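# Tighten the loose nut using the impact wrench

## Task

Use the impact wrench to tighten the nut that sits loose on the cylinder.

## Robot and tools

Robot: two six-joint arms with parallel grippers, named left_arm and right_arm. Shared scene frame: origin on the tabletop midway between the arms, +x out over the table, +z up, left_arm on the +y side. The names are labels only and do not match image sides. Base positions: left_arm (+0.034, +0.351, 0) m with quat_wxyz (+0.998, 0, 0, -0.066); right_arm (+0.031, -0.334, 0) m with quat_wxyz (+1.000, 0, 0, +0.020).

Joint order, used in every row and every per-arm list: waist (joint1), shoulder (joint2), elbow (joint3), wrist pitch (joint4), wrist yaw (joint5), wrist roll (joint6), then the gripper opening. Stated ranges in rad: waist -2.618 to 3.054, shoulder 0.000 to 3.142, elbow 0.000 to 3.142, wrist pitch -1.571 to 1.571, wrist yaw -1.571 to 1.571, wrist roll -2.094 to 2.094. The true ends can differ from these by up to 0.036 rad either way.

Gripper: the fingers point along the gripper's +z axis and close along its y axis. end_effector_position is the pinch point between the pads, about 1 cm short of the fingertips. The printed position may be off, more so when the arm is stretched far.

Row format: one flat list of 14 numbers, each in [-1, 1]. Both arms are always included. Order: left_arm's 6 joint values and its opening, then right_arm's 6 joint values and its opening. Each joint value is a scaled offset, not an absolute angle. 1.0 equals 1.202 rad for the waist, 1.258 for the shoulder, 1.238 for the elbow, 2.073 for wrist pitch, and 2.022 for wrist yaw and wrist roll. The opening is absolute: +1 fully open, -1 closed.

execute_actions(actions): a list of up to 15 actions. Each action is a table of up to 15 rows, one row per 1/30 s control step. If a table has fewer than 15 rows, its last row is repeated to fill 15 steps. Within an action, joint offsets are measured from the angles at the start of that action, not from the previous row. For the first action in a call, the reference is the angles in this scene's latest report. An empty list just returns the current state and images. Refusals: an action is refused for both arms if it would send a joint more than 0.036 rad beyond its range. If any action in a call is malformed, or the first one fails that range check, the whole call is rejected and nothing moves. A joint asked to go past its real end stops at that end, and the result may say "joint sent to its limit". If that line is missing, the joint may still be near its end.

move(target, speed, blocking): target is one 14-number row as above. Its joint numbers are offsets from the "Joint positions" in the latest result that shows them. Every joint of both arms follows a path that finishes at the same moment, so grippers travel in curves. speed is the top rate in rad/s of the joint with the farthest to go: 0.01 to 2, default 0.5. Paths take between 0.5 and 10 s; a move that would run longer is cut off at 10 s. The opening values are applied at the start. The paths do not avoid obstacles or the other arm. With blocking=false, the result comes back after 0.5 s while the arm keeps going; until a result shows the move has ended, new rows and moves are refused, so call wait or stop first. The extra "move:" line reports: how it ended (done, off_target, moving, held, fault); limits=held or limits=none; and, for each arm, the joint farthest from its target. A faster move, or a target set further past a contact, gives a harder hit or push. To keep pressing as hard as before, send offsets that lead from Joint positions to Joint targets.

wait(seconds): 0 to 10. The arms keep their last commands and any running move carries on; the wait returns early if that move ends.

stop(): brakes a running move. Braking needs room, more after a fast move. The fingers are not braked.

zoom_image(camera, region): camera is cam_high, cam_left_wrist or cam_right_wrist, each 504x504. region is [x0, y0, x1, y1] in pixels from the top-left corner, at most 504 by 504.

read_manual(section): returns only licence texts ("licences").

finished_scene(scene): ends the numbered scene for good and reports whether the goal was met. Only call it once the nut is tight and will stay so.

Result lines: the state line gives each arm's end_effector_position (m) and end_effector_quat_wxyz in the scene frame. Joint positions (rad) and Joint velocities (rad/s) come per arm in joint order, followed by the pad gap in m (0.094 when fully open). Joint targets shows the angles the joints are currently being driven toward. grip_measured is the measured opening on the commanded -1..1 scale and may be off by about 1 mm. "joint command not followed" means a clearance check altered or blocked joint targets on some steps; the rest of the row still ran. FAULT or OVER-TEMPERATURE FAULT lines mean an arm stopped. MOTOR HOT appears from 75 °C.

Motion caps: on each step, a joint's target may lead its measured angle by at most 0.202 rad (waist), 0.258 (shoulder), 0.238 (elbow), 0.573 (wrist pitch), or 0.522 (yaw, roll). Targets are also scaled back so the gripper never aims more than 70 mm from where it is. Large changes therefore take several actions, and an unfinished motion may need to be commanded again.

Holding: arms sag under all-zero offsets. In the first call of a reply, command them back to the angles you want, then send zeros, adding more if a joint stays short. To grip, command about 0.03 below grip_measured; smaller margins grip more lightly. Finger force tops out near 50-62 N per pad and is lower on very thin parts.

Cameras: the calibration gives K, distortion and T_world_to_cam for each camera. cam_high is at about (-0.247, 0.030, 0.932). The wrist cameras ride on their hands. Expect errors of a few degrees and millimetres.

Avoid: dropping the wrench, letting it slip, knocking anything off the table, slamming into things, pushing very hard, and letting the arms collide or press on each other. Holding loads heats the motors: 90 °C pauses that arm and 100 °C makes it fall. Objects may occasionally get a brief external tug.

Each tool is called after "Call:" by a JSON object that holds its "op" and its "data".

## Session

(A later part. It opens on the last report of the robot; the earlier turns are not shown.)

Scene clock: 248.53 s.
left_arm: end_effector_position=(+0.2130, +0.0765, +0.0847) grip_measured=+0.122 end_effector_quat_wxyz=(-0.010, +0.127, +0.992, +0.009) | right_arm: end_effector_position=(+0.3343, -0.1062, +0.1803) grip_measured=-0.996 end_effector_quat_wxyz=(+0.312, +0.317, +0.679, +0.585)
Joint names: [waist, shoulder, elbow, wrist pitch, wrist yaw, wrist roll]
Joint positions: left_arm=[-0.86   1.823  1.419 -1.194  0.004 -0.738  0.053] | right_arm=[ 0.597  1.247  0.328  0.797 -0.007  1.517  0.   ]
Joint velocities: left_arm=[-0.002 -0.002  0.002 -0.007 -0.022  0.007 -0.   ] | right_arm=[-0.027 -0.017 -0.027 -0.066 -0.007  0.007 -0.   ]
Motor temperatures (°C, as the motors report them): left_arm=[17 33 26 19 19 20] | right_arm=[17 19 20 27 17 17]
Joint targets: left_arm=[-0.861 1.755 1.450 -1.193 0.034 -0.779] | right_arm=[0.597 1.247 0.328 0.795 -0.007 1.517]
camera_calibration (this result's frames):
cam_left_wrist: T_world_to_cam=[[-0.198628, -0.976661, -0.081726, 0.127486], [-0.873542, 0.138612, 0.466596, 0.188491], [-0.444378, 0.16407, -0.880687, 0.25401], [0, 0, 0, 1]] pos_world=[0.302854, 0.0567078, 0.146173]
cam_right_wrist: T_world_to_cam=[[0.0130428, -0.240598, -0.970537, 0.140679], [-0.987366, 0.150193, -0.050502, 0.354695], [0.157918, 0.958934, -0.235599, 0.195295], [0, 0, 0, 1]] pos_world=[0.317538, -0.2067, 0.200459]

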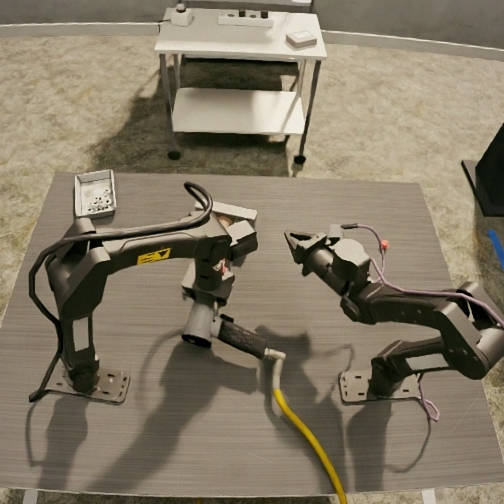

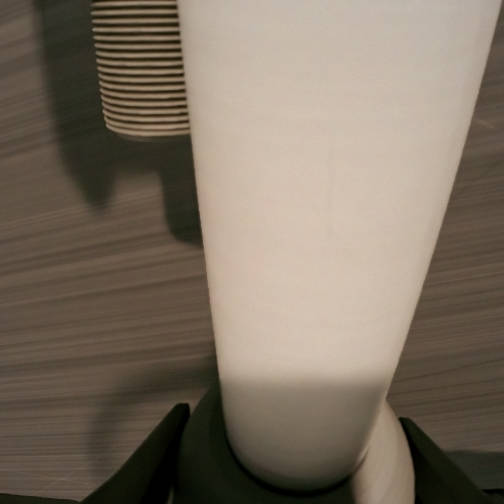

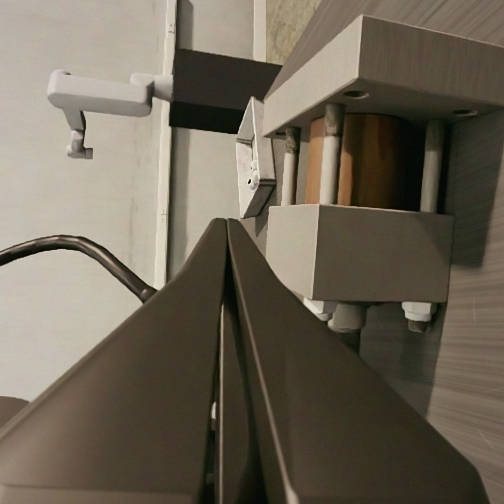

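Move back and set down.

Call:
{"op": "move", "data": {"target": [-0.14,-0.04,0.04,0,0.02,-0.02,0,0,0,0,0,0,0,-1], "speed": 0.2}}

Call:
{"op": "move", "data": {"target": [0,-0.02,-0.13,0.1,0.02,0,0,0,0,0,0,0,0,-1], "speed": 0.12}}

Scene clock: 251.93 s.
left_arm: end_effector_position=(+0.1644, +0.0532, +0.0729) grip_measured=+0.122 end_effector_quat_wxyz=(-0.014, +0.202, +0.979, +0.020) | right_arm: end_effector_position=(+0.3343, -0.1062, +0.1810) grip_measured=-0.996 end_effector_quat_wxyz=(+0.312, +0.316, +0.678, +0.586)
Joint names: [waist, shoulder, elbow, wrist pitch, wrist yaw, wrist roll]
Joint positions: left_arm=[-1.027  1.842  1.395 -1.173  0.    -0.753  0.053] | right_arm=[ 0.597  1.247  0.328  0.8   -0.007  1.517  0.   ]
Joint velocities: left_arm=[ 0.002  0.002  0.007 -0.007  0.022  0.051  0.   ] | right_arm=[-0.002 -0.002 -0.002  0.066  0.007  0.007 -0.001]
Motor temperatures (°C, as the motors report them): left_arm=[17 33 25 19 19 20] | right_arm=[17 19 20 27 17 17]
Joint targets: left_arm=[-1.029 1.773 1.468 -1.194 0.044 -0.779] | right_arm=[0.597 1.247 0.328 0.797 -0.007 1.517]
move: off_target (left_arm); limits=none; left_arm: farthest joint: the elbow, 0.074 radians from its target (0.050 radians at the start); right_arm: farthest joint: the wrist pitch, 0.003 radians from its target (0.001 radians at the start)
camera_calibration (this result's frames):
cam_left_wrist: T_world_to_cam=[[-0.345049, -0.933179, -0.100594, 0.117299], [-0.839799, 0.259093, 0.477082, 0.14198], [-0.41914, 0.249095, -0.873083, 0.21661], [0, 0, 0, 1]] pos_world=[0.250498, 0.0187182, 0.133182]
cam_right_wrist: T_world_to_cam=[[0.0151257, -0.239055, -0.970888, 0.140861], [-0.987256, 0.150274, -0.0523816, 0.355097], [0.158422, 0.959307, -0.233735, 0.194928], [0, 0, 0, 1]] pos_world=[0.31756, -0.206685, 0.200922]

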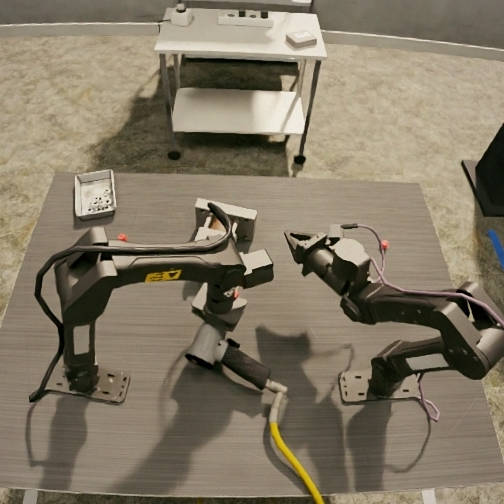

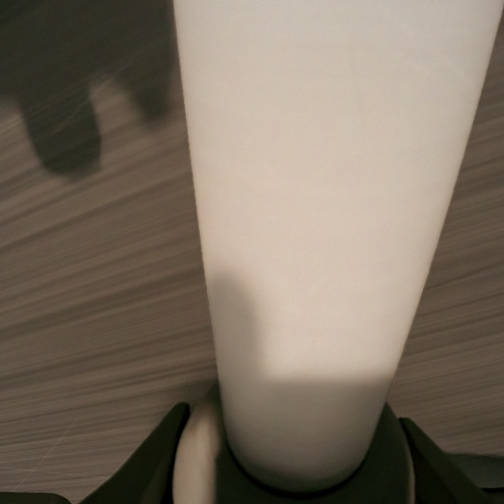

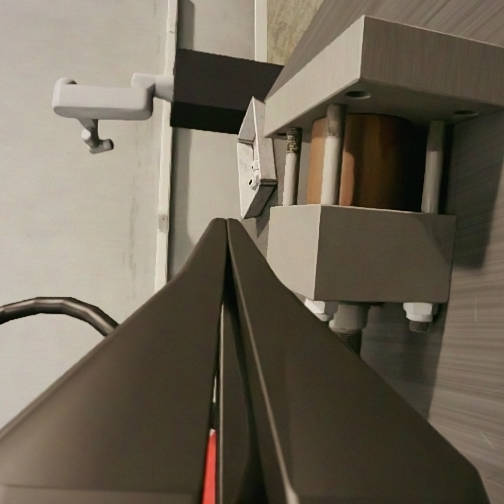

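Scene clock: 253.97 s.
left_arm: end_effector_position=(+0.1645, +0.0550, +0.0305) grip_measured=+0.122 end_effector_quat_wxyz=(-0.007, +0.208, +0.978, +0.008) | right_arm: end_effector_position=(+0.3344, -0.1061, +0.1816) grip_measured=-0.996 end_effector_quat_wxyz=(+0.313, +0.316, +0.677, +0.587)
Joint names: [waist, shoulder, elbow, wrist pitch, wrist yaw, wrist roll]
Joint positions: left_arm=[-1.024  1.856  1.238 -0.973  0.001 -0.738  0.053] | right_arm=[ 0.597  1.247  0.328  0.802 -0.007  1.517  0.   ]
Joint velocities: left_arm=[-0.007  0.012  0.012 -0.037 -0.007  0.037  0.001] | right_arm=[-0.012  0.007 -0.007 -0.051 -0.007 -0.007 -0.   ]
Motor temperatures (°C, as the motors report them): left_arm=[17 33 25 19 19 20] | right_arm=[17 19 20 27 17 17]
Joint targets: left_arm=[-1.027 1.817 1.234 -0.966 0.040 -0.753] | right_arm=[0.597 1.247 0.328 0.800 -0.007 1.517]
move: off_target (left_arm); limits=none; left_arm: farthest joint: the shoulder, 0.039 radians from its target (0.025 radians at the start); right_arm: farthest joint: the wrist pitch, 0.002 radians from its target (0.000 radians at the start)
camera_calibration (this result's frames):
cam_left_wrist: T_world_to_cam=[[-0.355113, -0.931526, -0.0784517, 0.115618], [-0.841417, 0.281936, 0.46101, 0.161304], [-0.407324, 0.229721, -0.88392, 0.178637], [0, 0, 0, 1]] pos_world=[0.249545, 0.0211865, 0.0926089]
cam_right_wrist: T_world_to_cam=[[0.0169116, -0.237732, -0.971184, 0.141015], [-0.987158, 0.150347, -0.0539925, 0.355441], [0.15885, 0.959625, -0.232136, 0.194613], [0, 0, 0, 1]] pos_world=[0.317578, -0.206671, 0.201319]

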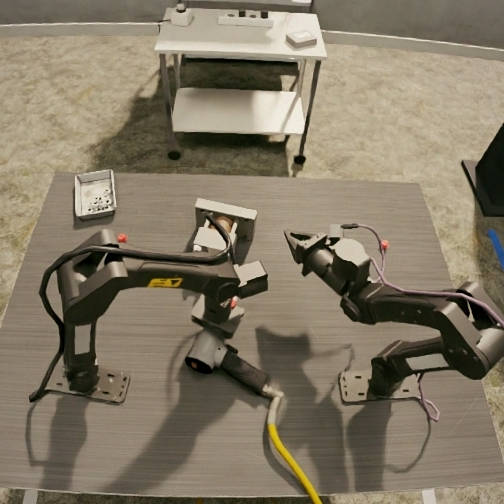

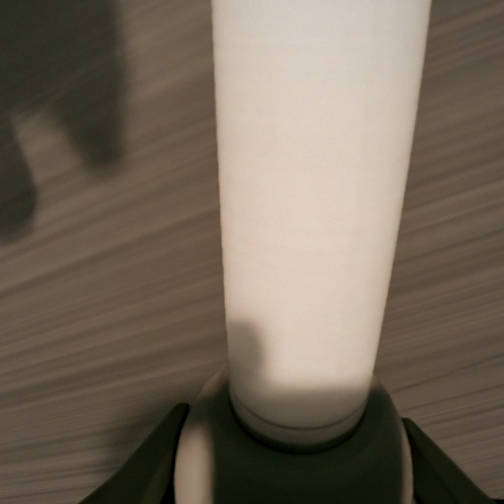

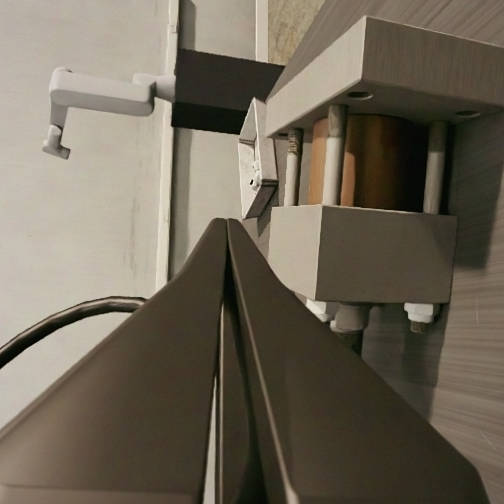

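Call:
{"op": "execute_actions", "data": {"actions": [[[0,0.015,-0.01,0,0,0,0,0,0,0,0,0,0,-1]],[[0,0,0,0,0,0,0.7,0,0,0,0,0,0,-1]],[[0,-0.2,0,0,0,0,0.7,0,0,0,0,0,0,-1]]]}}

Call:
{"op": "finished_scene", "data": {"scene": 1}}

Scene clock: 258.00 s.
left_arm: end_effector_position=(+0.1698, +0.0437, +0.1026) grip_measured=+0.698 end_effector_quat_wxyz=(+0.061, +0.208, +0.972, -0.089) | right_arm: end_effector_position=(+0.3346, -0.1060, +0.1833) grip_measured=-0.996 end_effector_quat_wxyz=(+0.314, +0.315, +0.675, +0.589)
Joint names: [waist, shoulder, elbow, wrist pitch, wrist yaw, wrist roll]
Joint positions: left_arm=[-1.021  1.621  1.234 -0.968  0.006 -0.733  0.08 ] | right_arm=[ 0.597  1.247  0.328  0.809 -0.007  1.517  0.   ]
Joint velocities: left_arm=[ 0.017  0.017 -0.012 -0.037 -0.022 -0.066 -0.   ] | right_arm=[ 0.007 -0.007  0.012 -0.022 -0.037  0.007 -0.   ]
Motor temperatures (°C, as the motors report them): left_arm=[17 32 24 19 19 20] | right_arm=[17 18 20 28 17 17]
Joint targets: left_arm=[-1.021 1.619 1.237 -0.968 0.004 -0.733] | right_arm=[0.597 1.247 0.328 0.807 -0.007 1.517]
camera_calibration (this result's frames):
cam_left_wrist: T_world_to_cam=[[-0.358318, -0.929011, 0.0924473, 0.095506], [-0.876091, 0.36881, 0.310553, 0.153299], [-0.322603, 0.0302843, -0.94605, 0.247838], [0, 0, 0, 1]] pos_world=[0.248479, 0.0246823, 0.178031]
cam_right_wrist: T_world_to_cam=[[0.0222725, -0.23376, -0.972039, 0.141471], [-0.986847, 0.150577, -0.0588233, 0.356475], [0.160118, 0.960564, -0.227332, 0.193666], [0, 0, 0, 1]] pos_world=[0.317626, -0.206635, 0.202511]

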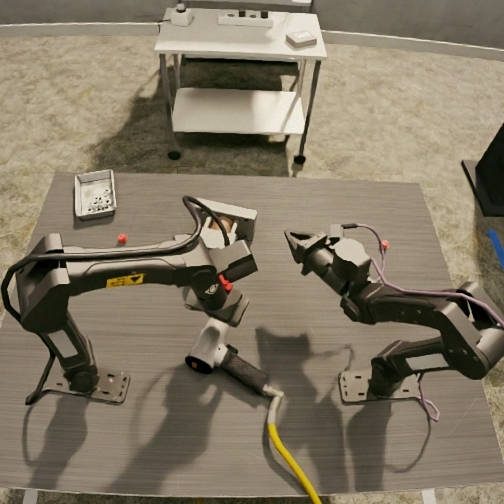

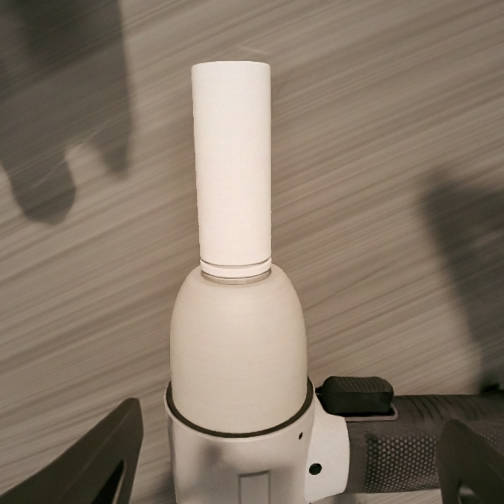

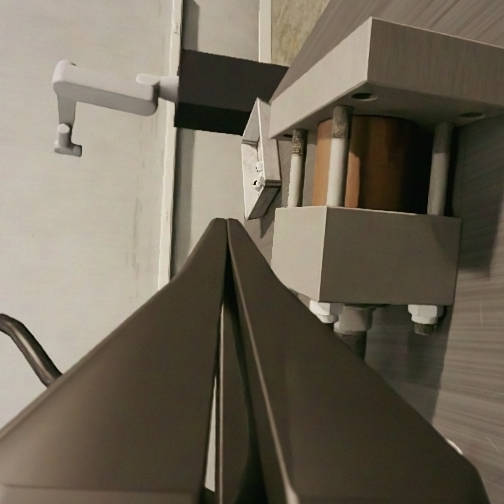

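The scene is finished: the task was done.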